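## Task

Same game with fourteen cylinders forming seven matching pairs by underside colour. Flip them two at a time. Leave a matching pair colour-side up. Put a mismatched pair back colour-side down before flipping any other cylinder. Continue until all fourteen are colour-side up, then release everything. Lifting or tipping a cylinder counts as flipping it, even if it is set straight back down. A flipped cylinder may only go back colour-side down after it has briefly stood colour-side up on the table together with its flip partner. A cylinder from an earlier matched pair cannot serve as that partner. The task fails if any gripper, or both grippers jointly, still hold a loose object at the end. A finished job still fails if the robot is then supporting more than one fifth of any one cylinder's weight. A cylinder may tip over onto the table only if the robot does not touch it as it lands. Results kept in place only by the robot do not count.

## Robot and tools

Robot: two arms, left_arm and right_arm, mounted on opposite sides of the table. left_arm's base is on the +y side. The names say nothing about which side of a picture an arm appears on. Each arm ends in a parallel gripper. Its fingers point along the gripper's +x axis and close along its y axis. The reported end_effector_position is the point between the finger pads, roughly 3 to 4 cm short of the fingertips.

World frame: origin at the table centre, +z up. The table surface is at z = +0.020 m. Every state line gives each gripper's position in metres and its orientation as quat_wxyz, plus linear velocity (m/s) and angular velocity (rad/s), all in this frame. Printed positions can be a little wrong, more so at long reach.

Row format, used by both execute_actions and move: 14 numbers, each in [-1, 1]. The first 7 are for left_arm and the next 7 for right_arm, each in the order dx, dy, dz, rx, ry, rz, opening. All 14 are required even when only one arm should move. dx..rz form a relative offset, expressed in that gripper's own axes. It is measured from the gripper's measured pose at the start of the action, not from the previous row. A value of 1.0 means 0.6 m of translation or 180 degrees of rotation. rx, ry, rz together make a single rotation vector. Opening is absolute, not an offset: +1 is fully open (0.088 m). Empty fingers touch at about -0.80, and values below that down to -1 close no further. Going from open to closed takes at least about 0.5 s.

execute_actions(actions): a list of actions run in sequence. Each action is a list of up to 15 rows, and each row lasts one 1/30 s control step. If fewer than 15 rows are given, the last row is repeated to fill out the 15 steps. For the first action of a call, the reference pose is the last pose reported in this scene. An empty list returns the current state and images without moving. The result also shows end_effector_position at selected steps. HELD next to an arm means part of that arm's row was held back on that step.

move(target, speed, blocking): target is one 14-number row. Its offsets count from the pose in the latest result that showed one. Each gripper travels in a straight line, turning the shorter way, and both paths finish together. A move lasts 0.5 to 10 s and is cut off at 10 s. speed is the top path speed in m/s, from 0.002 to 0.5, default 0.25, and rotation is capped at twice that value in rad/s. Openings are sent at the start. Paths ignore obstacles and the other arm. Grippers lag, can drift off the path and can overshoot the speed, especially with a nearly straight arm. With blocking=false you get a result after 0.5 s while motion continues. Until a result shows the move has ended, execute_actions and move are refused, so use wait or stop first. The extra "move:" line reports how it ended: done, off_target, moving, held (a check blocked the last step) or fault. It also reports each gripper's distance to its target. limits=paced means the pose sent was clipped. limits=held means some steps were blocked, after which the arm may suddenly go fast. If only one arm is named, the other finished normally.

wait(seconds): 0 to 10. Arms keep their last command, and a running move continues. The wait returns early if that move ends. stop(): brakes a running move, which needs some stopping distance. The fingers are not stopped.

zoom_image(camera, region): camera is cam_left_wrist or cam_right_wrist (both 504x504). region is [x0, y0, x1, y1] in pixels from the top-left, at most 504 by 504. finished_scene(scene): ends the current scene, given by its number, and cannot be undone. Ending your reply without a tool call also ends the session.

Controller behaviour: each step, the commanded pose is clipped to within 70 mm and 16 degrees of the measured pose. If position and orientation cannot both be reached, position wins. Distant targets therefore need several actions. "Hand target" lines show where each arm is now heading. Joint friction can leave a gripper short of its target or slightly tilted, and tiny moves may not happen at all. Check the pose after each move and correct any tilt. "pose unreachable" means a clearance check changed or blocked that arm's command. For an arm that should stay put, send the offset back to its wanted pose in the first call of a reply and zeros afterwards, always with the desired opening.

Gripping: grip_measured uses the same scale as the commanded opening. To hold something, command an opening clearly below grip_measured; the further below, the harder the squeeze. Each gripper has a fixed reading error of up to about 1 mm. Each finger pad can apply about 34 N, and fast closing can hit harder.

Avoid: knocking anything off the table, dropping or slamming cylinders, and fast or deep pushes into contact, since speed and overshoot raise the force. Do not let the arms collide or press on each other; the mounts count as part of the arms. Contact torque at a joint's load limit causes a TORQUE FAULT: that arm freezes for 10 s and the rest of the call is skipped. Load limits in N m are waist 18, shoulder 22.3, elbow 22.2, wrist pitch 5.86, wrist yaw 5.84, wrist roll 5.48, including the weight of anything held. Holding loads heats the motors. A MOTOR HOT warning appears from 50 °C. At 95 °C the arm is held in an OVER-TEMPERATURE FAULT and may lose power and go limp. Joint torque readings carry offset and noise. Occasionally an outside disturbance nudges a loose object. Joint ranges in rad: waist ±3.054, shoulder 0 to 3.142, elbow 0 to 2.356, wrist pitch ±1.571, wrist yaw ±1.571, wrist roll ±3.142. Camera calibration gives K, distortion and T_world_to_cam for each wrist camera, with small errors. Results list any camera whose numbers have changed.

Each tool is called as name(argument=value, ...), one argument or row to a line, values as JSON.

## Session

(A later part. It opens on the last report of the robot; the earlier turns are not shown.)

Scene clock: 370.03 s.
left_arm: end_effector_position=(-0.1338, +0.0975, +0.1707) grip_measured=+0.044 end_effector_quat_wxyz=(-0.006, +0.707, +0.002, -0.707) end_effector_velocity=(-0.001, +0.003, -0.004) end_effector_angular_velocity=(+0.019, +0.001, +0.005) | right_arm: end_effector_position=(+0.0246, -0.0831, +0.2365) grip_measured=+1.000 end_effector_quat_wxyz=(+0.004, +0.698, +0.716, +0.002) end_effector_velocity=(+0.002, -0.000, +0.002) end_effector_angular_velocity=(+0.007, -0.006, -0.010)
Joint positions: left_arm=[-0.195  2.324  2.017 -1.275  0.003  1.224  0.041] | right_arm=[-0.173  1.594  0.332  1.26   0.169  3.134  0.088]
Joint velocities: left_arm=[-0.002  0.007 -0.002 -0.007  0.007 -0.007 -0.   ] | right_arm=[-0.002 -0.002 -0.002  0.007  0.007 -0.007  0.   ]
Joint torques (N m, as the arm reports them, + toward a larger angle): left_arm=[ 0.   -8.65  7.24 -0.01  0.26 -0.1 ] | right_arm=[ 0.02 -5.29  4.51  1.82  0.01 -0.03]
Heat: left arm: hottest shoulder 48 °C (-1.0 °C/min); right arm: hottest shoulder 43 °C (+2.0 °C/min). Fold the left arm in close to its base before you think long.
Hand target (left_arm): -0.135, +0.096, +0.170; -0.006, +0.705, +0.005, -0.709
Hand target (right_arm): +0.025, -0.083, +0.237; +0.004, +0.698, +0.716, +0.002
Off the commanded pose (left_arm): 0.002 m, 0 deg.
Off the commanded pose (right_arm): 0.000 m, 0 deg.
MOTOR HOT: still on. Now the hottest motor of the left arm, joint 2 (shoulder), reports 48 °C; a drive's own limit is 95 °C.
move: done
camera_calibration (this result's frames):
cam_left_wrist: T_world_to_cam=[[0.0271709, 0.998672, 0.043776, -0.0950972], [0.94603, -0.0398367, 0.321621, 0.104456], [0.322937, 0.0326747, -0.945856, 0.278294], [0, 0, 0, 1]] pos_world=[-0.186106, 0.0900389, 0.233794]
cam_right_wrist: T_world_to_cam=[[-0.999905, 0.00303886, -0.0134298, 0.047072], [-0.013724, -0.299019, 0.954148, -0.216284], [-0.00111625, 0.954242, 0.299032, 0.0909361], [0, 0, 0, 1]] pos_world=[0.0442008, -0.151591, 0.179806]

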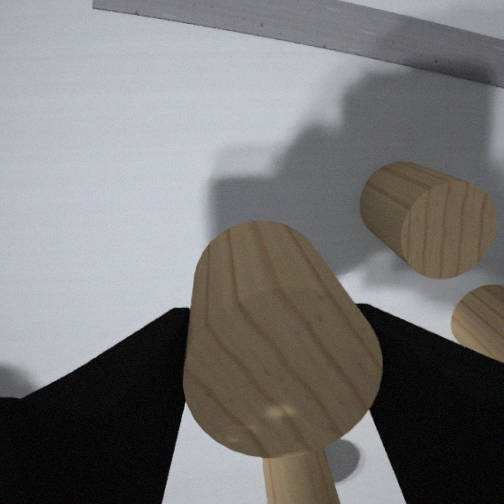

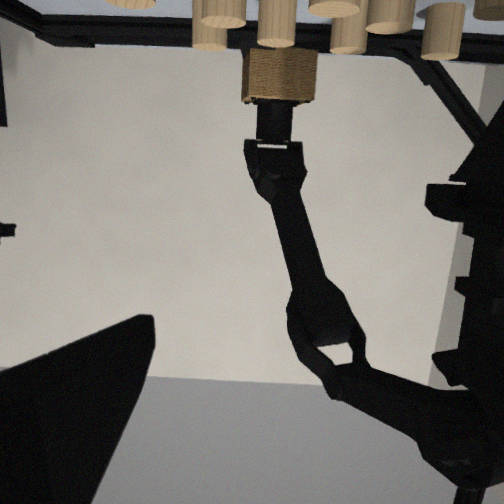

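Then to #2 (~-0.142,0.172).

move(
  target=[0.142,0,0,0,0.002,-0.008,-0.4,0,0,0,0,0,0,1],
  speed=0.07,
)

move(
  target=[0,0,0,0,0,0,0.4,0,0,0,0,0,0,1],
)

move(
  target=[-0.115,0,0,0,0,0.005,0.4,0,0,0,0,0,0,1],
)

move(
  target=[0,-0.125,0.014,0,0,0,0.4,0,0,0,0,0,0,1],
)

Scene clock: 373.93 s.
left_arm: end_effector_position=(-0.1337, +0.0970, +0.0913) grip_measured=+0.040 end_effector_quat_wxyz=(-0.011, +0.709, +0.007, -0.705) end_effector_velocity=(+0.001, +0.003, -0.001) end_effector_angular_velocity=(+0.009, -0.011, +0.005) | right_arm: end_effector_position=(+0.0246, -0.0831, +0.2365) grip_measured=+1.000 end_effector_quat_wxyz=(+0.004, +0.698, +0.716, +0.002) end_effector_velocity=(-0.002, -0.001, -0.005) end_effector_angular_velocity=(-0.021, -0.012, +0.020)
Joint positions: left_arm=[-0.195  2.411  1.849 -1.035  0.003  1.224  0.041] | right_arm=[-0.173  1.594  0.332  1.26   0.169  3.134  0.088]
Joint velocities: left_arm=[-0.002 -0.002 -0.007 -0.007 -0.007 -0.007 -0.   ] | right_arm=[-0.002 -0.002 -0.002 -0.022 -0.022 -0.007  0.   ]
Joint torques (N m, as the arm reports them, + toward a larger angle): left_arm=[ 0.01 -8.64  5.08  0.5   0.12  0.06] | right_arm=[ 0.04 -5.34  4.52  1.84  0.02 -0.02]
Heat: left arm: hottest shoulder 49 °C (+0.0 °C/min); right arm: hottest shoulder 43 °C (+2.0 °C/min). Fold the left arm in close to its base before you think long.
Hand target (left_arm): -0.133, +0.099, +0.086; -0.015, +0.710, +0.011, -0.704
Hand target (right_arm): +0.025, -0.083, +0.237; +0.004, +0.698, +0.716, +0.002
Off the commanded pose (left_arm): 0.006 m, 1 deg.
Off the commanded pose (right_arm): 0.000 m, 0 deg.
MOTOR HOT: still on. Now the hottest motor of the left arm, joint 2 (shoulder), reports 49 °C; a drive's own limit is 95 °C.
move: done
camera_calibration (this result's frames):
cam_left_wrist: T_world_to_cam=[[0.0261407, 0.997962, 0.0582149, -0.0925885], [0.944356, -0.0437534, 0.326001, 0.129709], [0.327884, 0.0464537, -0.943575, 0.202304], [0, 0, 0, 1]] pos_world=[-0.186403, 0.0886772, 0.153993]
cam_right_wrist: T_world_to_cam=[[-0.999905, 0.00303886, -0.0134298, 0.047072], [-0.013724, -0.299019, 0.954148, -0.216284], [-0.00111625, 0.954242, 0.299032, 0.0909361], [0, 0, 0, 1]] pos_world=[0.0442008, -0.151591, 0.179806]

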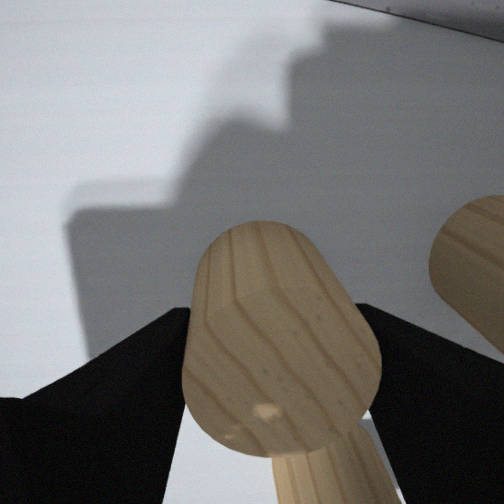

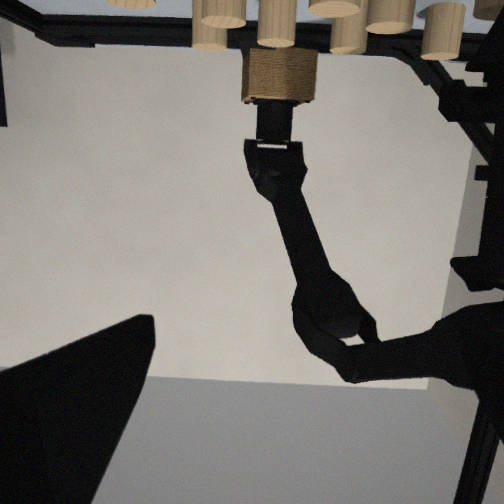

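Scene clock: 374.60 s.
left_arm: end_effector_position=(-0.1337, +0.0970, +0.0913) grip_measured=+0.398 end_effector_quat_wxyz=(-0.011, +0.709, +0.007, -0.705) end_effector_velocity=(+0.002, +0.005, +0.001) end_effector_angular_velocity=(+0.018, -0.015, +0.005) | right_arm: end_effector_position=(+0.0246, -0.0831, +0.2365) grip_measured=+1.000 end_effector_quat_wxyz=(+0.004, +0.698, +0.716, +0.002) end_effector_velocity=(+0.000, -0.001, -0.005) end_effector_angular_velocity=(-0.017, +0.004, +0.005)
Joint positions: left_arm=[-0.195  2.411  1.849 -1.035  0.003  1.224  0.059] | right_arm=[-0.173  1.594  0.332  1.26   0.169  3.134  0.088]
Joint velocities: left_arm=[-0.002 -0.002 -0.002 -0.022 -0.007 -0.007  0.001] | right_arm=[-0.002  0.002 -0.007 -0.007 -0.007  0.007  0.   ]
Joint torques (N m, as the arm reports them, + toward a larger angle): left_arm=[-0.01 -9.68  5.69  0.16  0.04  0.03] | right_arm=[ 0.06 -5.33  4.47  1.84  0.   -0.03]
Heat: left arm: hottest shoulder 49 °C (+0.0 °C/min); right arm: hottest shoulder 42 °C (+1.0 °C/min). Fold the left arm in close to its base before you think long.
Hand target (left_arm): -0.134, +0.097, +0.091; -0.011, +0.709, +0.007, -0.705
Hand target (right_arm): +0.025, -0.083, +0.237; +0.004, +0.698, +0.716, +0.002
Off the commanded pose (left_arm): 0.000 m, 0 deg.
Off the commanded pose (right_arm): 0.000 m, 0 deg.
MOTOR HOT: still on. Now the hottest motor of the left arm, joint 2 (shoulder), reports 49 °C; a drive's own limit is 95 °C.
move: done
camera_calibration (this result's frames):
cam_left_wrist: T_world_to_cam=[[0.0261407, 0.997962, 0.0582149, -0.0925885], [0.944356, -0.0437534, 0.326001, 0.129709], [0.327884, 0.0464537, -0.943575, 0.202304], [0, 0, 0, 1]] pos_world=[-0.186403, 0.0886772, 0.153993]
cam_right_wrist: T_world_to_cam=[[-0.999905, 0.00303886, -0.0134298, 0.047072], [-0.013724, -0.299019, 0.954148, -0.216284], [-0.00111625, 0.954242, 0.299032, 0.0909361], [0, 0, 0, 1]] pos_world=[0.0442008, -0.151591, 0.179806]

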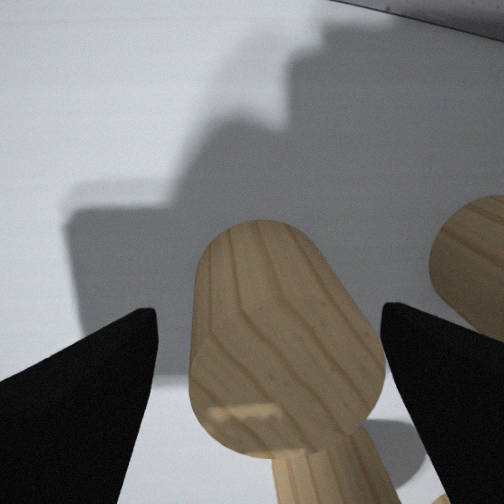

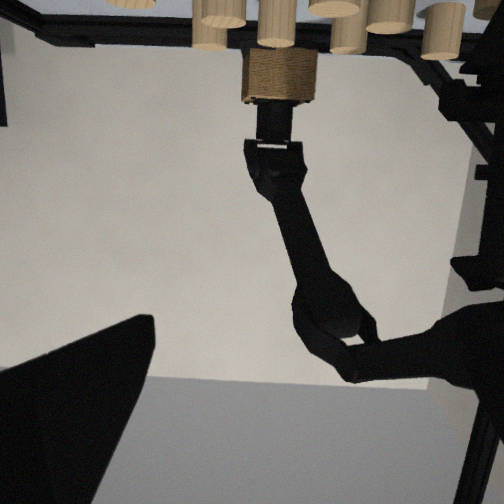

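Scene clock: 375.47 s.
left_arm: end_effector_position=(-0.1338, +0.0970, +0.1549) grip_measured=+0.400 end_effector_quat_wxyz=(-0.010, +0.709, +0.007, -0.705) end_effector_velocity=(-0.001, -0.004, +0.006) end_effector_angular_velocity=(-0.019, -0.002, +0.019) | right_arm: end_effector_position=(+0.0246, -0.0831, +0.2365) grip_measured=+1.000 end_effector_quat_wxyz=(+0.004, +0.698, +0.716, +0.002) end_effector_velocity=(-0.002, -0.001, -0.002) end_effector_angular_velocity=(-0.006, -0.053, +0.010)
Joint positions: left_arm=[-0.195  2.347  1.993 -1.241  0.003  1.224  0.059] | right_arm=[-0.173  1.594  0.332  1.26   0.169  3.134  0.088]
Joint velocities: left_arm=[-0.002 -0.002  0.022 -0.007 -0.007 -0.022  0.   ] | right_arm=[ 0.002 -0.002 -0.002 -0.007 -0.007 -0.051  0.   ]
Joint torques (N m, as the arm reports them, + toward a larger angle): left_arm=[ -0.37 -10.22   6.93  -0.08  -0.12  -0.04] | right_arm=[ 0.07 -5.34  4.5   1.84  0.   -0.02]
Heat: left arm: hottest shoulder 49 °C (+0.0 °C/min); right arm: hottest shoulder 42 °C (+1.0 °C/min). Fold the left arm in close to its base before you think long.
Hand target (left_arm): -0.135, +0.095, +0.160; -0.005, +0.709, +0.002, -0.705
Hand target (right_arm): +0.025, -0.083, +0.237; +0.004, +0.698, +0.716, +0.002
Off the commanded pose (left_arm): 0.006 m, 1 deg.
Off the commanded pose (right_arm): 0.000 m, 0 deg.
MOTOR HOT: still on. Now the hottest motor of the left arm, joint 2 (shoulder), reports 49 °C; a drive's own limit is 95 °C.
move: done
camera_calibration (this result's frames):
cam_left_wrist: T_world_to_cam=[[0.0261857, 0.998085, 0.0560498, -0.0958751], [0.944613, -0.0430536, 0.325349, 0.109073], [0.327139, 0.0444259, -0.943931, 0.26247], [0, 0, 0, 1]] pos_world=[-0.186385, 0.088727, 0.217641]
cam_right_wrist: T_world_to_cam=[[-0.999905, 0.00303886, -0.0134298, 0.047072], [-0.013724, -0.299019, 0.954148, -0.216284], [-0.00111625, 0.954242, 0.299032, 0.0909361], [0, 0, 0, 1]] pos_world=[0.0442008, -0.151591, 0.179806]

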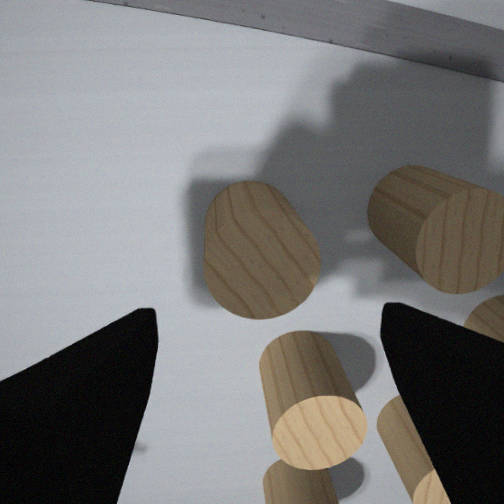

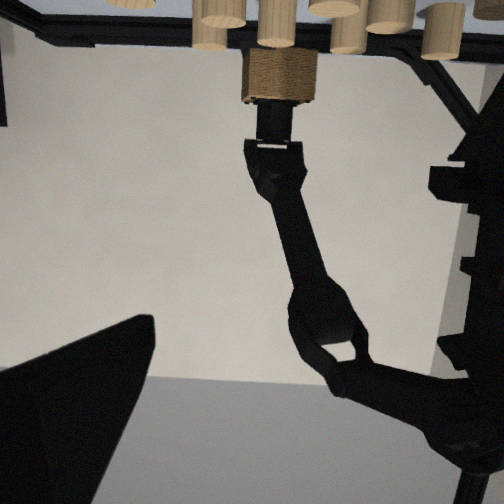

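Scene clock: 376.37 s.
left_arm: end_effector_position=(-0.1406, +0.1713, +0.1523) grip_measured=+0.400 end_effector_quat_wxyz=(-0.015, +0.712, +0.010, -0.702) end_effector_velocity=(+0.001, +0.002, +0.000) end_effector_angular_velocity=(+0.001, +0.007, +0.025) | right_arm: end_effector_position=(+0.0246, -0.0831, +0.2365) grip_measured=+1.000 end_effector_quat_wxyz=(+0.004, +0.698, +0.716, +0.002) end_effector_velocity=(-0.000, -0.001, -0.002) end_effector_angular_velocity=(-0.007, -0.009, +0.005)
Joint positions: left_arm=[-0.278  2.088  1.558 -1.078  0.003  1.142  0.059] | right_arm=[-0.173  1.594  0.332  1.26   0.169  3.134  0.088]
Joint velocities: left_arm=[ 0.002 -0.012 -0.017  0.007  0.007 -0.022 -0.   ] | right_arm=[-0.002 -0.002 -0.002 -0.007 -0.007 -0.007  0.   ]
Joint torques (N m, as the arm reports them, + toward a larger angle): left_arm=[-0.21 -9.64  5.14  0.42  0.12 -0.08] | right_arm=[ 0.03 -5.28  4.49  1.84  0.01 -0.03]
Heat: left arm: hottest shoulder 50 °C (+1.0 °C/min); right arm: hottest shoulder 42 °C (+1.0 °C/min). Fold the left arm in close to its base before you think long.
Hand target (left_arm): -0.142, +0.172, +0.157; -0.010, +0.709, +0.007, -0.705
Hand target (right_arm): +0.025, -0.083, +0.237; +0.004, +0.698, +0.716, +0.002
Off the commanded pose (left_arm): 0.004 m, 1 deg.
Off the commanded pose (right_arm): 0.000 m, 0 deg.
MOTOR HOT: still on. Now the hottest motor of the left arm, joint 2 (shoulder), reports 50 °C; a drive's own limit is 95 °C.
move: done
camera_calibration (this result's frames):
cam_left_wrist: T_world_to_cam=[[0.0272784, 0.997325, 0.0678076, -0.171298], [0.942065, -0.0483347, 0.331931, 0.119111], [0.334321, 0.0548246, -0.940863, 0.257774], [0, 0, 0, 1]] pos_world=[-0.193716, 0.162465, 0.214609]
cam_right_wrist: T_world_to_cam=[[-0.999905, 0.00303886, -0.0134298, 0.047072], [-0.013724, -0.299019, 0.954148, -0.216284], [-0.00111625, 0.954242, 0.299032, 0.0909361], [0, 0, 0, 1]] pos_world=[0.0442008, -0.151591, 0.179806]

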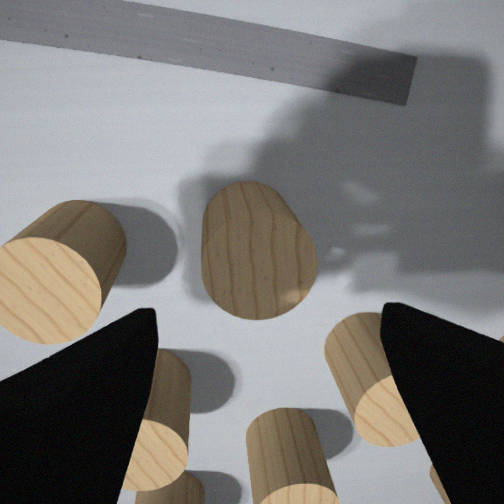

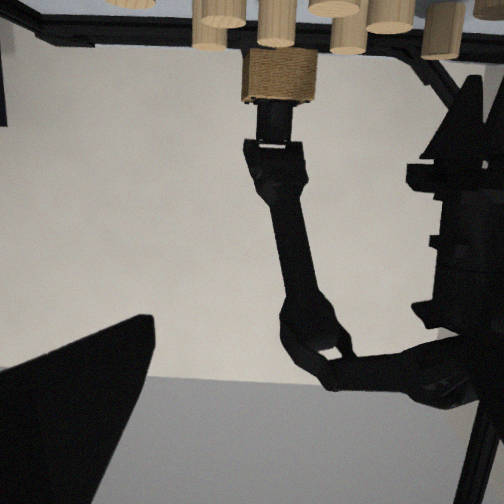

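execute_actions(
  actions=[],
)

Scene clock: 383.23 s.
left_arm: end_effector_position=(-0.1408, +0.1714, +0.1528) grip_measured=+0.400 end_effector_quat_wxyz=(-0.014, +0.711, +0.010, -0.703) end_effector_velocity=(+0.003, +0.001, +0.000) end_effector_angular_velocity=(-0.003, -0.024, +0.019) | right_arm: end_effector_position=(+0.0246, -0.0831, +0.2365) grip_measured=+1.000 end_effector_quat_wxyz=(+0.004, +0.698, +0.716, +0.002) end_effector_velocity=(-0.000, -0.001, -0.002) end_effector_angular_velocity=(-0.007, -0.023, +0.005)
Joint positions: left_arm=[-0.279  2.086  1.557 -1.077  0.003  1.142  0.059] | right_arm=[-0.173  1.594  0.332  1.26   0.169  3.134  0.088]
Joint velocities: left_arm=[-0.002 -0.002 -0.002 -0.007 -0.022 -0.022 -0.   ] | right_arm=[-0.002 -0.002 -0.002 -0.007 -0.007 -0.022  0.   ]
Joint torques (N m, as the arm reports them, + toward a larger angle): left_arm=[-0.27 -9.54  5.07  0.37  0.15 -0.08] | right_arm=[ 0.08 -5.31  4.5   1.84  0.   -0.03]
Heat: left arm: hottest shoulder 51 °C (+2.0 °C/min); right arm: hottest shoulder 41 °C (-1.0 °C/min). Fold the left arm in close to its base before you think long.
Hand target (left_arm): -0.142, +0.172, +0.157; -0.010, +0.709, +0.007, -0.705
Hand target (right_arm): +0.025, -0.083, +0.237; +0.004, +0.698, +0.716, +0.002
Off the commanded pose (left_arm): 0.004 m, 1 deg.
Off the commanded pose (right_arm): 0.000 m, 0 deg.
MOTOR HOT: still on. Now the hottest motor of the left arm, joint 2 (shoulder), reports 51 °C; a drive's own limit is 95 °C.
camera_calibration (this result's frames):
cam_left_wrist: T_world_to_cam=[[0.0273317, 0.997441, 0.0660563, -0.171099], [0.942327, -0.0477599, 0.331269, 0.119151], [0.333576, 0.0531925, -0.941221, 0.258444], [0, 0, 0, 1]] pos_world=[-0.193814, 0.162605, 0.215084]
cam_right_wrist: T_world_to_cam=[[-0.999905, 0.00303886, -0.0134298, 0.047072], [-0.013724, -0.299019, 0.954148, -0.216284], [-0.00111625, 0.954242, 0.299032, 0.0909361], [0, 0, 0, 1]] pos_world=[0.0442008, -0.151591, 0.179806]

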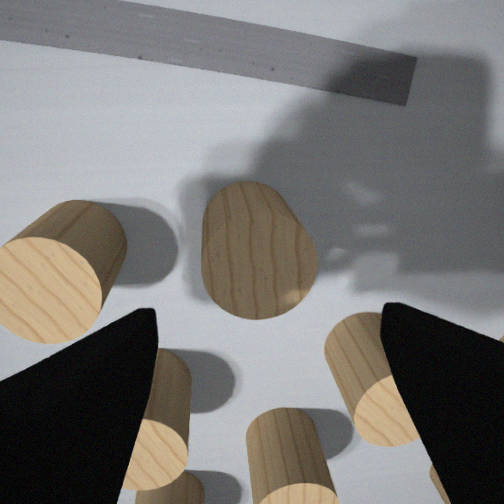

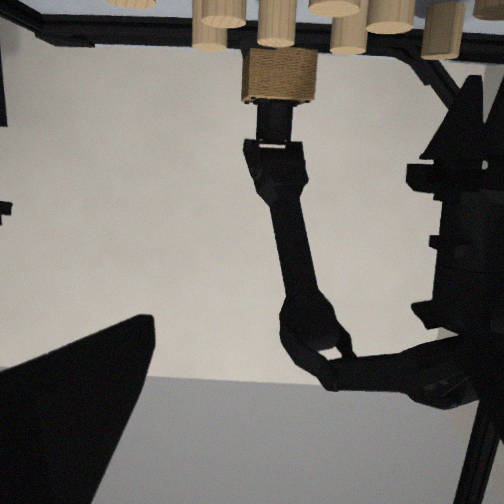

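move(
  target=[0.11,-0.002,0.004,0,-0.003,0.005,0.4,0,0,0,0,0,0,1],
  speed=0.1,
)

move(
  target=[0,0,0,0,0,0,-0.4,0,0,0,0,0,0,1],
)

move(
  target=[-0.13,0,0,0,0,0,-0.4,0,0,0,0,0,0,1],
)

move(
  target=[-0.18,0.193,-0.277,0,0,0.165,-0.4,0,0,0,0,0,0,1],
)

Scene clock: 386.33 s.
left_arm: end_effector_position=(-0.1414, +0.1728, +0.0908) grip_measured=+0.400 end_effector_quat_wxyz=(-0.006, +0.707, +0.001, -0.707) end_effector_velocity=(-0.002, +0.001, +0.001) end_effector_angular_velocity=(+0.005, +0.006, +0.005) | right_arm: end_effector_position=(+0.0246, -0.0831, +0.2365) grip_measured=+1.000 end_effector_quat_wxyz=(+0.004, +0.698, +0.716, +0.002) end_effector_velocity=(-0.000, -0.000, -0.000) end_effector_angular_velocity=(+0.003, -0.007, +0.005)
Joint positions: left_arm=[-0.282  2.155  1.399 -0.824  0.003  1.14   0.059] | right_arm=[-0.173  1.594  0.332  1.26   0.169  3.134  0.088]
Joint velocities: left_arm=[-0.002 -0.002  0.002 -0.007  0.007 -0.007 -0.   ] | right_arm=[-0.002  0.002 -0.002  0.007 -0.007 -0.007  0.   ]
Joint torques (N m, as the arm reports them, + toward a larger angle): left_arm=[-0.22 -7.35  4.66  0.45  0.09 -0.08] | right_arm=[ 0.06 -5.35  4.56  1.84  0.01 -0.03]
Heat: left arm: hottest shoulder 51 °C (+2.0 °C/min); right arm: hottest shoulder 41 °C (-1.0 °C/min). Fold the left arm in close to its base before you think long.
Hand target (left_arm): -0.142, +0.175, +0.087; -0.009, +0.708, +0.004, -0.706
Hand target (right_arm): +0.025, -0.083, +0.237; +0.004, +0.698, +0.716, +0.002
Off the commanded pose (left_arm): 0.005 m, 1 deg.
Off the commanded pose (right_arm): 0.000 m, 0 deg.
MOTOR HOT: still on. Now the hottest motor of the left arm, joint 2 (shoulder), reports 51 °C; a drive's own limit is 95 °C.
move: done
camera_calibration (this result's frames):
cam_left_wrist: T_world_to_cam=[[0.0290805, 0.998712, 0.0415796, -0.166155], [0.945955, -0.0409379, 0.321705, 0.14055], [0.322993, 0.029977, -0.945927, 0.20317], [0, 0, 0, 1]] pos_world=[-0.193745, 0.165604, 0.153877]
cam_right_wrist: T_world_to_cam=[[-0.999905, 0.00303886, -0.0134298, 0.047072], [-0.013724, -0.299019, 0.954148, -0.216284], [-0.00111625, 0.954242, 0.299032, 0.0909361], [0, 0, 0, 1]] pos_world=[0.0442008, -0.151591, 0.179806]

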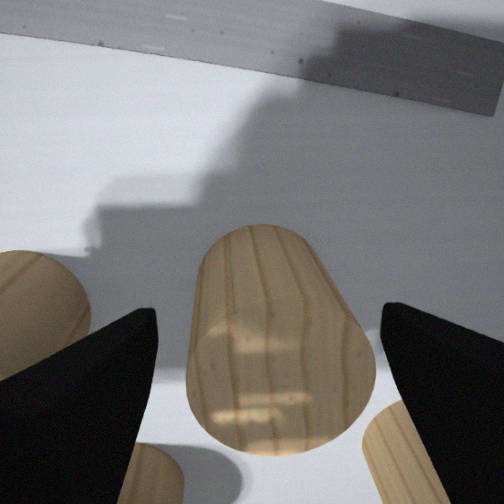

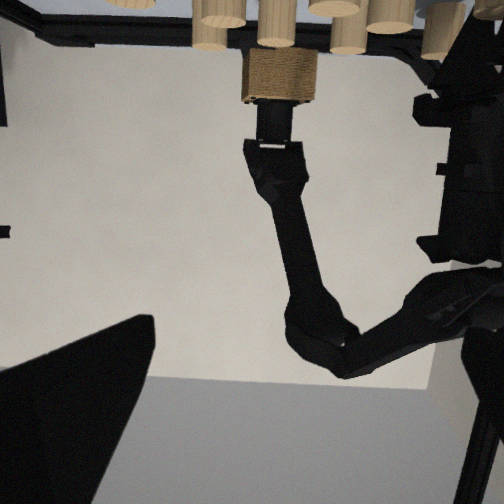

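Scene clock: 386.83 s.
left_arm: end_effector_position=(-0.1414, +0.1730, +0.0908) grip_measured=+0.041 end_effector_quat_wxyz=(-0.006, +0.707, +0.001, -0.707) end_effector_velocity=(+0.001, +0.001, +0.002) end_effector_angular_velocity=(-0.001, -0.008, +0.005) | right_arm: end_effector_position=(+0.0246, -0.0831, +0.2367) grip_measured=+1.000 end_effector_quat_wxyz=(+0.003, +0.698, +0.716, +0.002) end_effector_velocity=(+0.002, -0.000, -0.005) end_effector_angular_velocity=(-0.021, -0.026, -0.010)
Joint positions: left_arm=[-0.282  2.155  1.399 -0.825  0.003  1.14   0.041] | right_arm=[-0.173  1.593  0.332  1.26   0.169  3.134  0.088]
Joint velocities: left_arm=[-0.002 -0.007 -0.002 -0.007 -0.007 -0.007 -0.   ] | right_arm=[-0.002 -0.002 -0.002 -0.022  0.007 -0.022  0.   ]
Joint torques (N m, as the arm reports them, + toward a larger angle): left_arm=[ 0.01 -7.99  5.27  0.25  0.07  0.01] | right_arm=[ 0.05 -5.31  4.5   1.83  0.   -0.04]
Heat: left arm: hottest shoulder 51 °C (+2.0 °C/min); right arm: hottest shoulder 41 °C (-1.0 °C/min). Fold the left arm in close to its base before you think long.
Hand target (left_arm): -0.141, +0.173, +0.091; -0.006, +0.707, +0.001, -0.707
Hand target (right_arm): +0.025, -0.083, +0.237; +0.003, +0.698, +0.716, +0.002
Off the commanded pose (left_arm): 0.000 m, 0 deg.
Off the commanded pose (right_arm): 0.000 m, 0 deg.
MOTOR HOT: still on. Now the hottest motor of the left arm, joint 2 (shoulder), reports 51 °C; a drive's own limit is 95 °C.
move: done
camera_calibration (this result's frames):
cam_left_wrist: T_world_to_cam=[[0.0290779, 0.998676, 0.0424306, -0.166402], [0.945962, -0.0412089, 0.32165, 0.140592], [0.322972, 0.0307848, -0.945908, 0.203016], [0, 0, 0, 1]] pos_world=[-0.193724, 0.165725, 0.153874]
cam_right_wrist: T_world_to_cam=[[-0.999906, 0.00304387, -0.0133547, 0.0470601], [-0.0136534, -0.299376, 0.954037, -0.216423], [-0.00109412, 0.95413, 0.29939, 0.0908186], [0, 0, 0, 1]] pos_world=[0.0442001, -0.151588, 0.179914]

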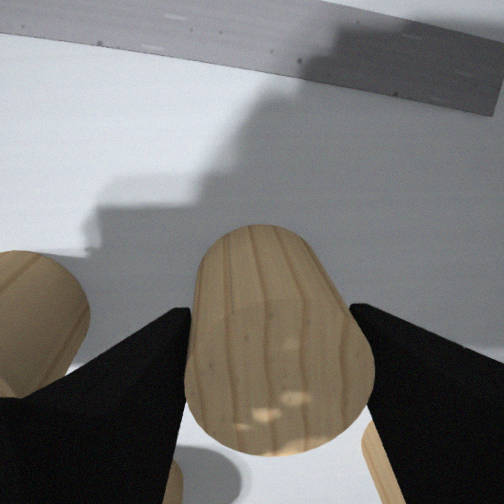

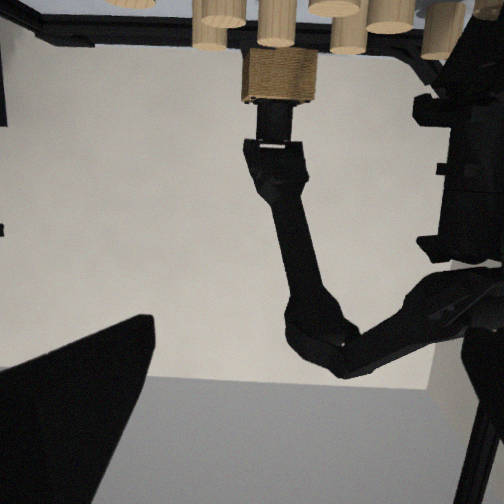

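Scene clock: 387.70 s.
left_arm: end_effector_position=(-0.1407, +0.1743, +0.1626) grip_measured=+0.040 end_effector_quat_wxyz=(-0.011, +0.710, +0.006, -0.704) end_effector_velocity=(+0.001, +0.001, +0.004) end_effector_angular_velocity=(+0.003, -0.010, +0.005) | right_arm: end_effector_position=(+0.0246, -0.0831, +0.2367) grip_measured=+1.000 end_effector_quat_wxyz=(+0.003, +0.698, +0.716, +0.002) end_effector_velocity=(+0.002, -0.000, -0.002) end_effector_angular_velocity=(-0.007, -0.009, +0.000)
Joint positions: left_arm=[-0.282  2.057  1.554 -1.092  0.003  1.14   0.041] | right_arm=[-0.173  1.593  0.332  1.26   0.169  3.134  0.088]
Joint velocities: left_arm=[-0.002 -0.002  0.012 -0.022 -0.007 -0.007 -0.   ] | right_arm=[-0.007 -0.002 -0.002 -0.007 -0.007 -0.007  0.   ]
Joint torques (N m, as the arm reports them, + toward a larger angle): left_arm=[-0.14 -8.72  6.92 -0.07  0.04  0.02] | right_arm=[ 0.05 -5.34  4.47  1.84 -0.01 -0.03]
Heat: left arm: hottest shoulder 51 °C (+2.0 °C/min); right arm: hottest shoulder 41 °C (-1.0 °C/min). Fold the left arm in close to its base before you think long.
Hand target (left_arm): -0.142, +0.172, +0.169; -0.006, +0.707, +0.001, -0.707
Hand target (right_arm): +0.025, -0.083, +0.237; +0.003, +0.698, +0.716, +0.002
Off the commanded pose (left_arm): 0.007 m, 1 deg.
Off the commanded pose (right_arm): 0.000 m, 0 deg.
MOTOR HOT: still on. Now the hottest motor of the left arm, joint 2 (shoulder), reports 51 °C; a drive's own limit is 95 °C.
move: done
camera_calibration (this result's frames):
cam_left_wrist: T_world_to_cam=[[0.0287484, 0.997974, 0.0567584, -0.173095], [0.943806, -0.0458034, 0.327312, 0.116519], [0.329248, 0.0441592, -0.94321, 0.268797], [0, 0, 0, 1]] pos_world=[-0.193496, 0.166211, 0.225219]
cam_right_wrist: T_world_to_cam=[[-0.999906, 0.00304387, -0.0133547, 0.0470601], [-0.0136534, -0.299376, 0.954037, -0.216423], [-0.00109412, 0.95413, 0.29939, 0.0908186], [0, 0, 0, 1]] pos_world=[0.0442001, -0.151588, 0.179914]

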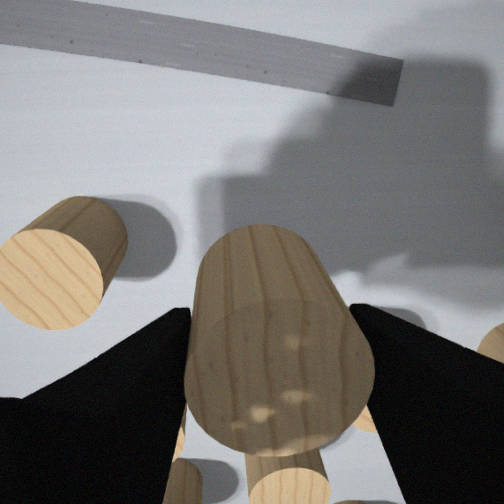

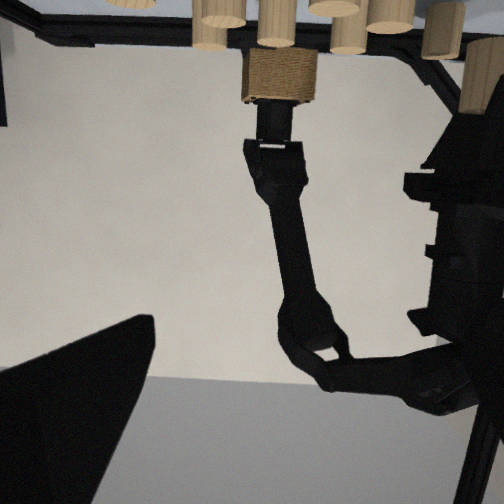

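Scene clock: 389.23 s.
left_arm: end_effector_position=(+0.0231, +0.0575, +0.2641) grip_measured=+0.039 end_effector_quat_wxyz=(+0.164, +0.692, -0.170, -0.682) end_effector_velocity=(-0.002, -0.003, +0.004) end_effector_angular_velocity=(-0.017, +0.003, -0.012) | right_arm: end_effector_position=(+0.0246, -0.0831, +0.2367) grip_measured=+1.000 end_effector_quat_wxyz=(+0.003, +0.698, +0.716, +0.002) end_effector_velocity=(+0.002, -0.000, -0.002) end_effector_angular_velocity=(-0.007, -0.009, -0.010)
Joint positions: left_arm=[ 0.156  1.917  1.664 -0.841 -0.011  1.582  0.041] | right_arm=[-0.173  1.593  0.332  1.26   0.169  3.134  0.088]
Joint velocities: left_arm=[-0.002 -0.002  0.007  0.007  0.007  0.007 -0.   ] | right_arm=[-0.002 -0.002 -0.002 -0.007  0.007 -0.007  0.   ]
Joint torques (N m, as the arm reports them, + toward a larger angle): left_arm=[ 0.19 -8.32  8.19  1.27  0.23  0.08] | right_arm=[ 0.03 -5.3   4.51  1.83  0.   -0.03]
Heat: left arm: hottest shoulder 51 °C (+2.0 °C/min); right arm: hottest shoulder 41 °C (-1.0 °C/min). Fold the left arm in close to its base before you think long.
Hand target (left_arm): +0.023, +0.054, +0.271; +0.169, +0.688, -0.179, -0.682
Hand target (right_arm): +0.025, -0.083, +0.237; +0.003, +0.698, +0.716, +0.002
Off the commanded pose (left_arm): 0.006 m, 1 deg.
Off the commanded pose (right_arm): 0.000 m, 0 deg.
MOTOR HOT: still on. Now the hottest motor of the left arm, joint 2 (shoulder), reports 51 °C; a drive's own limit is 95 °C.
move: done
camera_calibration (this result's frames):
cam_left_wrist: T_world_to_cam=[[0.0332659, 0.902649, -0.429091, 0.0667284], [0.9426, 0.114394, 0.313719, -0.0822702], [0.332264, -0.414897, -0.847031, 0.316717], [0, 0, 0, 1]] pos_world=[-0.0299055, 0.0805838, 0.322711]
cam_right_wrist: T_world_to_cam=[[-0.999906, 0.00304387, -0.0133547, 0.0470601], [-0.0136534, -0.299376, 0.954037, -0.216423], [-0.00109412, 0.95413, 0.29939, 0.0908186], [0, 0, 0, 1]] pos_world=[0.0442001, -0.151588, 0.179914]

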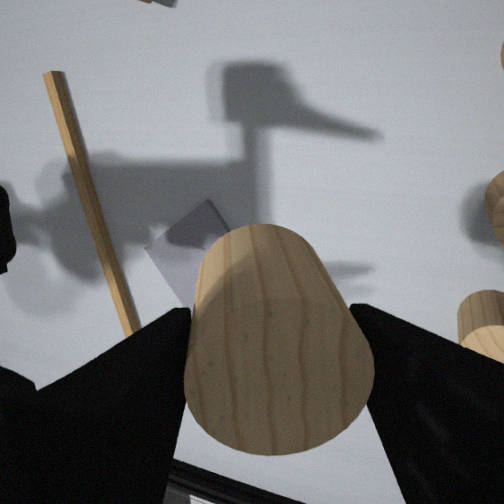

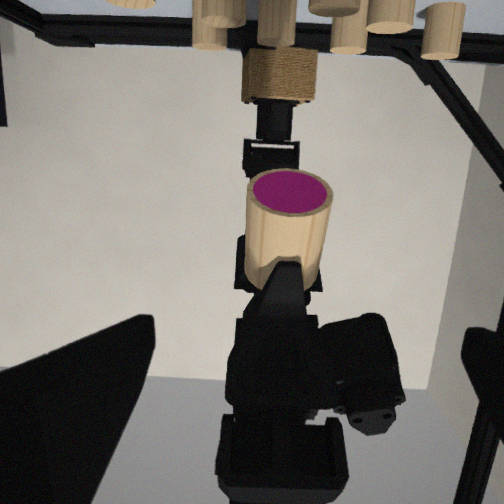

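move(
  target=[0,0,0,0,0,0,-0.4,0.193,0.006,0.018,0,0,0,1],
  speed=0.15,
)

move(
  target=[0,0,0,0,0,0,-0.4,0,0,0,0,0,0,-0.4],
)

move(
  target=[0,0,0,0,0,0,0.45,0,0,0,0,0,0,-0.4],
)

move(
  target=[-0.115,0,0,0,0,0,0.45,0,0,0,0,0,0,-0.4],
)

move(
  target=[0,0,0,0,0,0,0.45,0,0,0,-0.99,0,0,-0.4],
  speed=0.5,
)

Scene clock: 394.10 s.
left_arm: end_effector_position=(+0.0230, +0.0571, +0.2646) grip_measured=+0.035 end_effector_quat_wxyz=(+0.164, +0.691, -0.171, -0.682) end_effector_velocity=(-0.002, +0.005, -0.002) end_effector_angular_velocity=(+0.022, +0.017, +0.014) | right_arm: end_effector_position=(+0.0248, +0.0296, +0.2292) grip_measured=+1.000 end_effector_quat_wxyz=(+0.001, +0.698, +0.716, +0.005) end_effector_velocity=(-0.003, +0.002, +0.002) end_effector_angular_velocity=(+0.003, -0.022, +0.010)
Joint positions: left_arm=[ 0.156  1.917  1.665 -0.84  -0.01   1.583  0.041] | right_arm=[-0.238  1.963  0.779  1.189  0.105  3.134  0.088]
Joint velocities: left_arm=[-0.002 -0.002 -0.002 -0.022  0.007 -0.022 -0.   ] | right_arm=[ 0.002  0.002  0.012 -0.007 -0.007 -0.022  0.   ]
Joint torques (N m, as the arm reports them, + toward a larger angle): left_arm=[-0.01 -7.98  6.68  0.93  0.01 -0.03] | right_arm=[-0.18 -6.91  6.25  1.6  -0.11 -0.04]
Heat: left arm: hottest shoulder 51 °C (+3.0 °C/min); right arm: hottest shoulder 40 °C (-3.0 °C/min). Fold the left arm in close to its base before you think long.
Hand target (left_arm): +0.023, +0.057, +0.264; +0.164, +0.692, -0.170, -0.682
Hand target (right_arm): +0.025, +0.033, +0.226; +0.004, +0.698, +0.716, +0.003
Off the commanded pose (left_arm): 0.001 m, 0 deg.
Off the commanded pose (right_arm): 0.005 m, 0 deg.
MOTOR HOT: still on. Now the hottest motor of the left arm, joint 2 (shoulder), reports 51 °C; a drive's own limit is 95 °C.
move: done
camera_calibration (this result's frames):
cam_left_wrist: T_world_to_cam=[[0.0340522, 0.901798, -0.430815, 0.0677619], [0.94282, 0.11402, 0.313193, -0.0821135], [0.331558, -0.416846, -0.84635, 0.316953], [0, 0, 0, 1]] pos_world=[-0.0299775, 0.0803757, 0.323164]
cam_right_wrist: T_world_to_cam=[[-0.999916, 0.00389377, -0.0123427, 0.0465654], [-0.0129421, -0.305839, 0.951995, -0.174885], [-0.0000680315, 0.952075, 0.305864, -0.0159239], [0, 0, 0, 1]] pos_world=[0.044297, -0.0385071, 0.171935]

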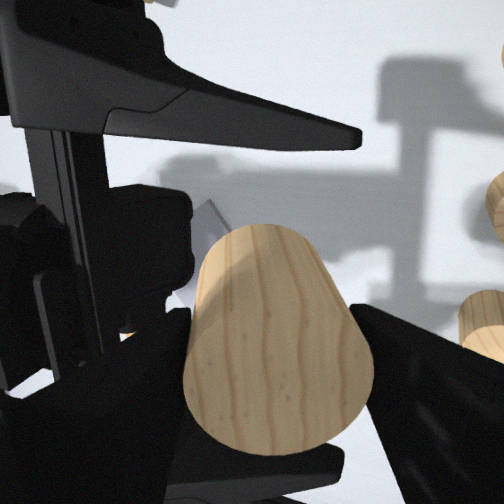

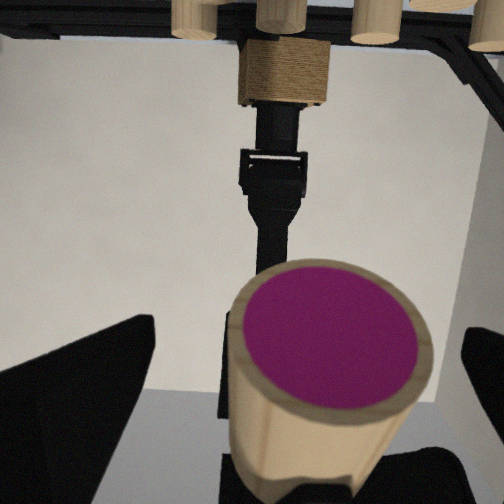

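Scene clock: 394.60 s.
left_arm: end_effector_position=(+0.0227, +0.0572, +0.2645) grip_measured=+0.035 end_effector_quat_wxyz=(+0.164, +0.691, -0.171, -0.683) end_effector_velocity=(-0.000, +0.000, -0.001) end_effector_angular_velocity=(-0.003, +0.004, +0.020) | right_arm: end_effector_position=(+0.0252, +0.0297, +0.2293) grip_measured=+0.016 end_effector_quat_wxyz=(+0.001, +0.699, +0.715, +0.005) end_effector_velocity=(+0.000, +0.000, +0.004) end_effector_angular_velocity=(+0.012, +0.009, +0.005)
Joint positions: left_arm=[ 0.156  1.917  1.665 -0.84  -0.01   1.582  0.041] | right_arm=[-0.239  1.963  0.779  1.189  0.105  3.132  0.04 ]
Joint velocities: left_arm=[-0.002 -0.002 -0.007  0.007 -0.007 -0.022 -0.   ] | right_arm=[-0.002 -0.002  0.002  0.007 -0.007  0.007 -0.   ]
Joint torques (N m, as the arm reports them, + toward a larger angle): left_arm=[ 0.02 -7.99  6.76  1.01  0.02  0.01] | right_arm=[ 0.11 -8.53  4.82  1.85 -0.03  0.01]
Heat: left arm: hottest shoulder 51 °C (+3.0 °C/min); right arm: hottest shoulder 40 °C (-3.0 °C/min). Fold the left arm in close to its base before you think long.
Hand target (left_arm): +0.023, +0.057, +0.265; +0.164, +0.692, -0.171, -0.682
Hand target (right_arm): +0.025, +0.030, +0.229; +0.001, +0.698, +0.716, +0.005
Off the commanded pose (left_arm): 0.000 m, 0 deg.
Off the commanded pose (right_arm): 0.000 m, 0 deg.
MOTOR HOT: still on. Now the hottest motor of the left arm, joint 2 (shoulder), reports 51 °C; a drive's own limit is 95 °C.
move: done
camera_calibration (this result's frames):
cam_left_wrist: T_world_to_cam=[[0.0332782, 0.901967, -0.430521, 0.0676189], [0.943164, 0.114171, 0.3121, -0.0815625], [0.330657, -0.416438, -0.846904, 0.31719], [0, 0, 0, 1]] pos_world=[-0.0302046, 0.080412, 0.323197]
cam_right_wrist: T_world_to_cam=[[-0.999895, 0.00543105, -0.0134313, 0.0472539], [-0.0144492, -0.306205, 0.951856, -0.174865], [0.00105685, 0.95195, 0.306251, -0.0160991], [0, 0, 0, 1]] pos_world=[0.0447393, -0.0384755, 0.172011]

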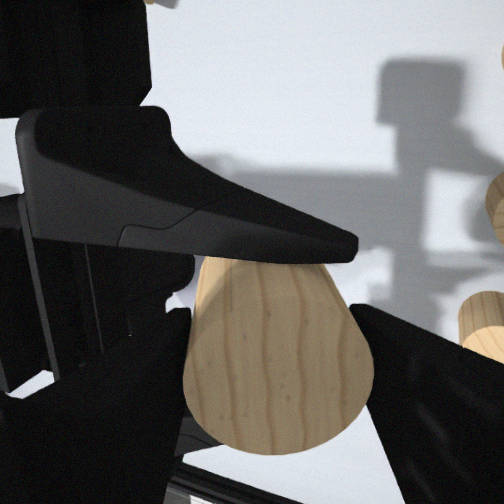

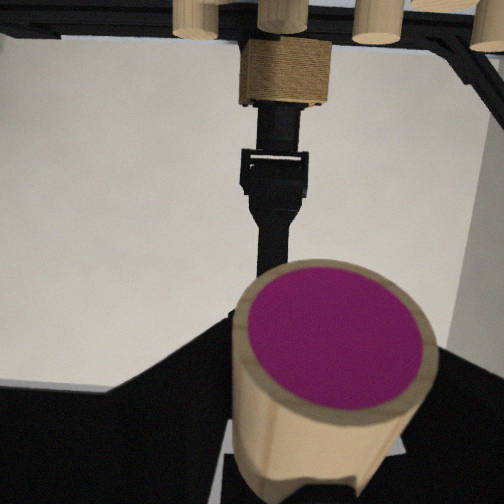

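Scene clock: 395.27 s.
left_arm: end_effector_position=(+0.0227, +0.0571, +0.2646) grip_measured=+0.448 end_effector_quat_wxyz=(+0.164, +0.691, -0.171, -0.683) end_effector_velocity=(-0.002, -0.001, -0.001) end_effector_angular_velocity=(-0.003, +0.010, +0.001) | right_arm: end_effector_position=(+0.0252, +0.0297, +0.2293) grip_measured=+0.016 end_effector_quat_wxyz=(+0.001, +0.699, +0.715, +0.005) end_effector_velocity=(+0.000, -0.000, -0.005) end_effector_angular_velocity=(-0.022, -0.010, +0.005)
Joint positions: left_arm=[ 0.156  1.917  1.665 -0.84  -0.01   1.582  0.061] | right_arm=[-0.239  1.963  0.779  1.189  0.105  3.132  0.04 ]
Joint velocities: left_arm=[-0.002  0.002 -0.002  0.007  0.007 -0.007  0.001] | right_arm=[-0.002 -0.002 -0.002 -0.022 -0.007 -0.007 -0.   ]
Joint torques (N m, as the arm reports them, + toward a larger angle): left_arm=[ 0.11 -7.93  6.69  0.99  0.05 -0.01] | right_arm=[ 0.09 -8.58  4.85  1.85  0.01 -0.02]
Heat: left arm: hottest shoulder 51 °C (+3.0 °C/min); right arm: hottest shoulder 41 °C (-2.0 °C/min). Fold the left arm in close to its base before you think long.
Hand target (left_arm): +0.023, +0.057, +0.265; +0.164, +0.691, -0.171, -0.683
Hand target (right_arm): +0.025, +0.030, +0.229; +0.001, +0.699, +0.715, +0.005
Off the commanded pose (left_arm): 0.000 m, 0 deg.
Off the commanded pose (right_arm): 0.000 m, 0 deg.
MOTOR HOT: still on. Now the hottest motor of the left arm, joint 2 (shoulder), reports 51 °C; a drive's own limit is 95 °C.
move: done
camera_calibration (this result's frames):
cam_left_wrist: T_world_to_cam=[[0.0336591, 0.901793, -0.430856, 0.067792], [0.943148, 0.11397, 0.312222, -0.0815863], [0.330664, -0.41687, -0.846688, 0.317159], [0, 0, 0, 1]] pos_world=[-0.0302071, 0.0803782, 0.323217]
cam_right_wrist: T_world_to_cam=[[-0.999895, 0.00543105, -0.0134313, 0.0472539], [-0.0144492, -0.306205, 0.951856, -0.174865], [0.00105685, 0.95195, 0.306251, -0.0160991], [0, 0, 0, 1]] pos_world=[0.0447393, -0.0384755, 0.172011]

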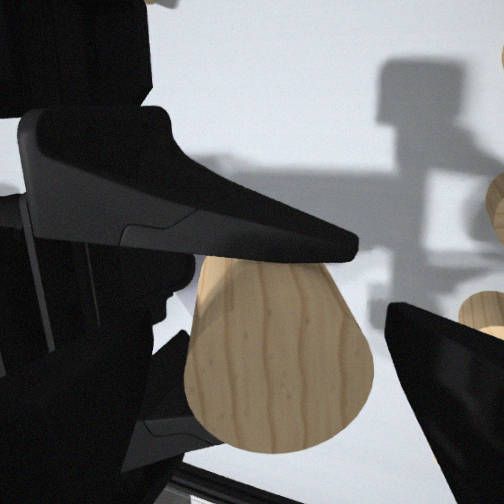

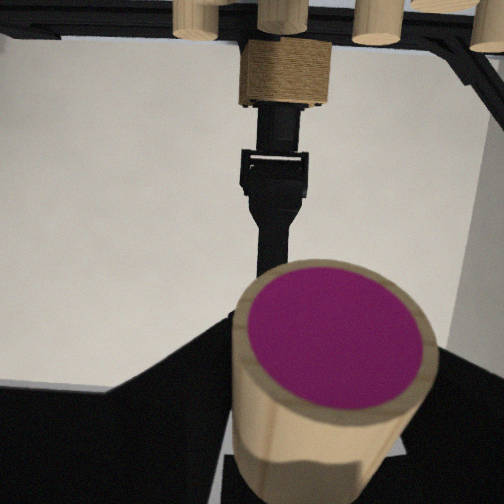

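Scene clock: 396.13 s.
left_arm: end_effector_position=(+0.0226, +0.0888, +0.3204) grip_measured=+0.450 end_effector_quat_wxyz=(+0.160, +0.692, -0.167, -0.684) end_effector_velocity=(-0.002, +0.002, +0.001) end_effector_angular_velocity=(+0.012, +0.010, +0.001) | right_arm: end_effector_position=(+0.0252, +0.0297, +0.2291) grip_measured=+0.016 end_effector_quat_wxyz=(+0.001, +0.699, +0.715, +0.005) end_effector_velocity=(+0.003, -0.000, -0.001) end_effector_angular_velocity=(-0.007, -0.008, -0.000)
Joint positions: left_arm=[ 0.155  1.818  1.763 -1.049 -0.01   1.582  0.061] | right_arm=[-0.239  1.963  0.779  1.188  0.105  3.132  0.04 ]
Joint velocities: left_arm=[-0.002  0.002  0.012 -0.022  0.007 -0.007  0.   ] | right_arm=[-0.007 -0.002 -0.002 -0.007 -0.007 -0.007 -0.   ]
Joint torques (N m, as the arm reports them, + toward a larger angle): left_arm=[-0.27 -7.67  7.53  0.75  0.   -0.09] | right_arm=[ 0.08 -8.43  4.9   1.9   0.   -0.03]
Heat: left arm: hottest shoulder 51 °C (+3.0 °C/min); right arm: hottest shoulder 41 °C (-2.0 °C/min). Fold the left arm in close to its base before you think long.
Hand target (left_arm): +0.022, +0.089, +0.326; +0.164, +0.691, -0.171, -0.683
Hand target (right_arm): +0.025, +0.030, +0.229; +0.001, +0.699, +0.715, +0.005
Off the commanded pose (left_arm): 0.005 m, 1 deg.
Off the commanded pose (right_arm): 0.000 m, 0 deg.
MOTOR HOT: still on. Now the hottest motor of the left arm, joint 2 (shoulder), reports 51 °C; a drive's own limit is 95 °C.
move: done
camera_calibration (this result's frames):
cam_left_wrist: T_world_to_cam=[[0.0340112, 0.906972, -0.419815, 0.059295], [0.943185, 0.10979, 0.313604, -0.102582], [0.330521, -0.406629, -0.851709, 0.37838], [0, 0, 0, 1]] pos_world=[-0.030326, 0.111344, 0.379333]
cam_right_wrist: T_world_to_cam=[[-0.999894, 0.00542085, -0.0135337, 0.0472752], [-0.0145427, -0.305484, 0.952086, -0.174778], [0.0010268, 0.952182, 0.305531, -0.0158903], [0, 0, 0, 1]] pos_world=[0.0447448, -0.0385179, 0.171899]

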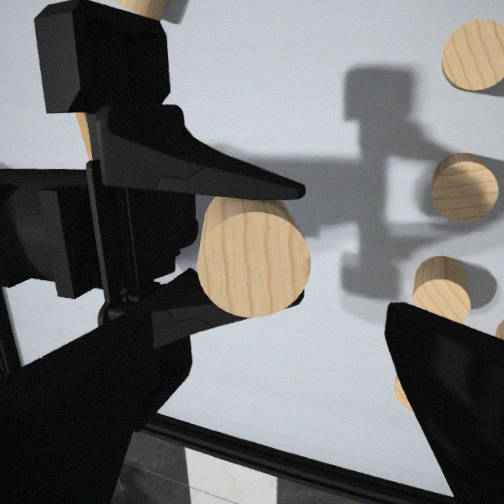

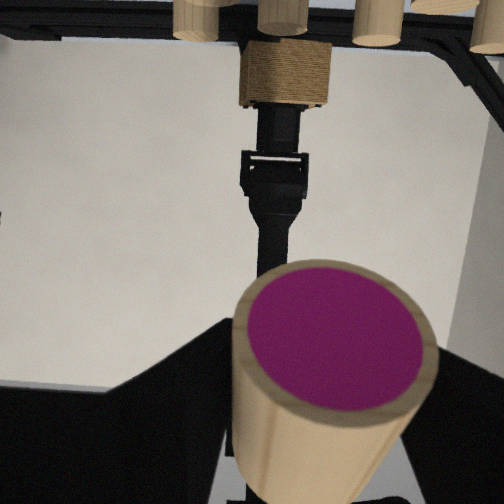

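Scene clock: 399.83 s.
left_arm: end_effector_position=(+0.0226, +0.0887, +0.3206) grip_measured=+0.450 end_effector_quat_wxyz=(+0.160, +0.692, -0.167, -0.684) end_effector_velocity=(+0.000, +0.003, -0.002) end_effector_angular_velocity=(+0.012, -0.003, +0.007) | right_arm: end_effector_position=(+0.0253, +0.0297, +0.2290) grip_measured=+0.015 end_effector_quat_wxyz=(+0.699, +0.012, +0.009, +0.715) end_effector_velocity=(+0.000, -0.000, -0.000) end_effector_angular_velocity=(+0.003, -0.007, +0.005)
Joint positions: left_arm=[ 0.155  1.818  1.763 -1.049 -0.01   1.582  0.061] | right_arm=[-0.239  1.963  0.779  1.188  0.106  0.03   0.04 ]
Joint velocities: left_arm=[-0.002 -0.002 -0.007 -0.007 -0.007 -0.007 -0.   ] | right_arm=[-0.002  0.002 -0.002  0.007 -0.007 -0.007 -0.   ]
Joint torques (N m, as the arm reports them, + toward a larger angle): left_arm=[-0.05 -7.27  6.7   0.97  0.02 -0.01] | right_arm=[ 0.03 -8.53  4.85  1.85 -0.01 -0.19]
Heat: left arm: hottest shoulder 51 °C (+2.0 °C/min); right arm: hottest shoulder 41 °C (-2.0 °C/min). Fold the left arm in close to its base before you think long.
Hand target (left_arm): +0.023, +0.089, +0.321; +0.160, +0.692, -0.167, -0.684
Hand target (right_arm): +0.025, +0.030, +0.229; +0.699, +0.010, +0.007, +0.715
Off the commanded pose (left_arm): 0.000 m, 0 deg.
Off the commanded pose (right_arm): 0.000 m, 0 deg.
MOTOR HOT: still on. Now the hottest motor of the left arm, joint 2 (shoulder), reports 51 °C; a drive's own limit is 95 °C.
move: done
camera_calibration (this result's frames):
cam_left_wrist: T_world_to_cam=[[0.034011, 0.906812, -0.420161, 0.059527], [0.943186, 0.10991, 0.313561, -0.102614], [0.330521, -0.406954, -0.851554, 0.378449], [0, 0, 0, 1]] pos_world=[-0.030326, 0.11131, 0.379456]
cam_right_wrist: T_world_to_cam=[[0.998295, 0.0524727, -0.025565, -0.00187228], [-0.00888467, -0.296279, -0.95506, 0.261648], [-0.0576889, 0.953659, -0.295308, 0.123175], [0, 0, 0, 1]] pos_world=[0.0112996, -0.0398483, 0.286216]

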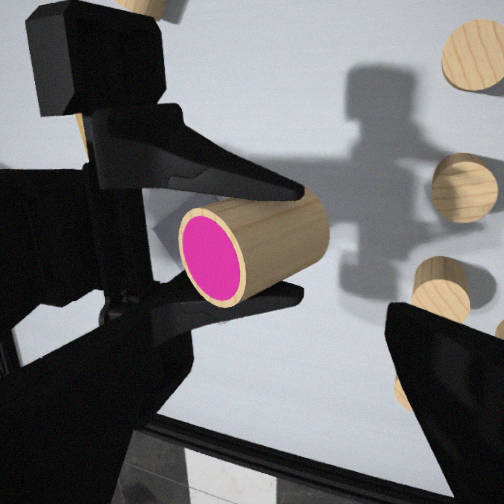

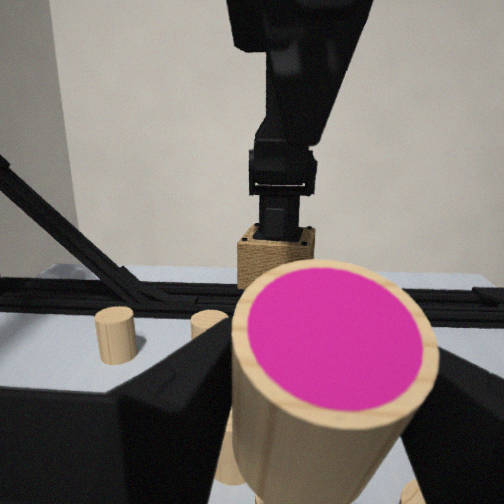

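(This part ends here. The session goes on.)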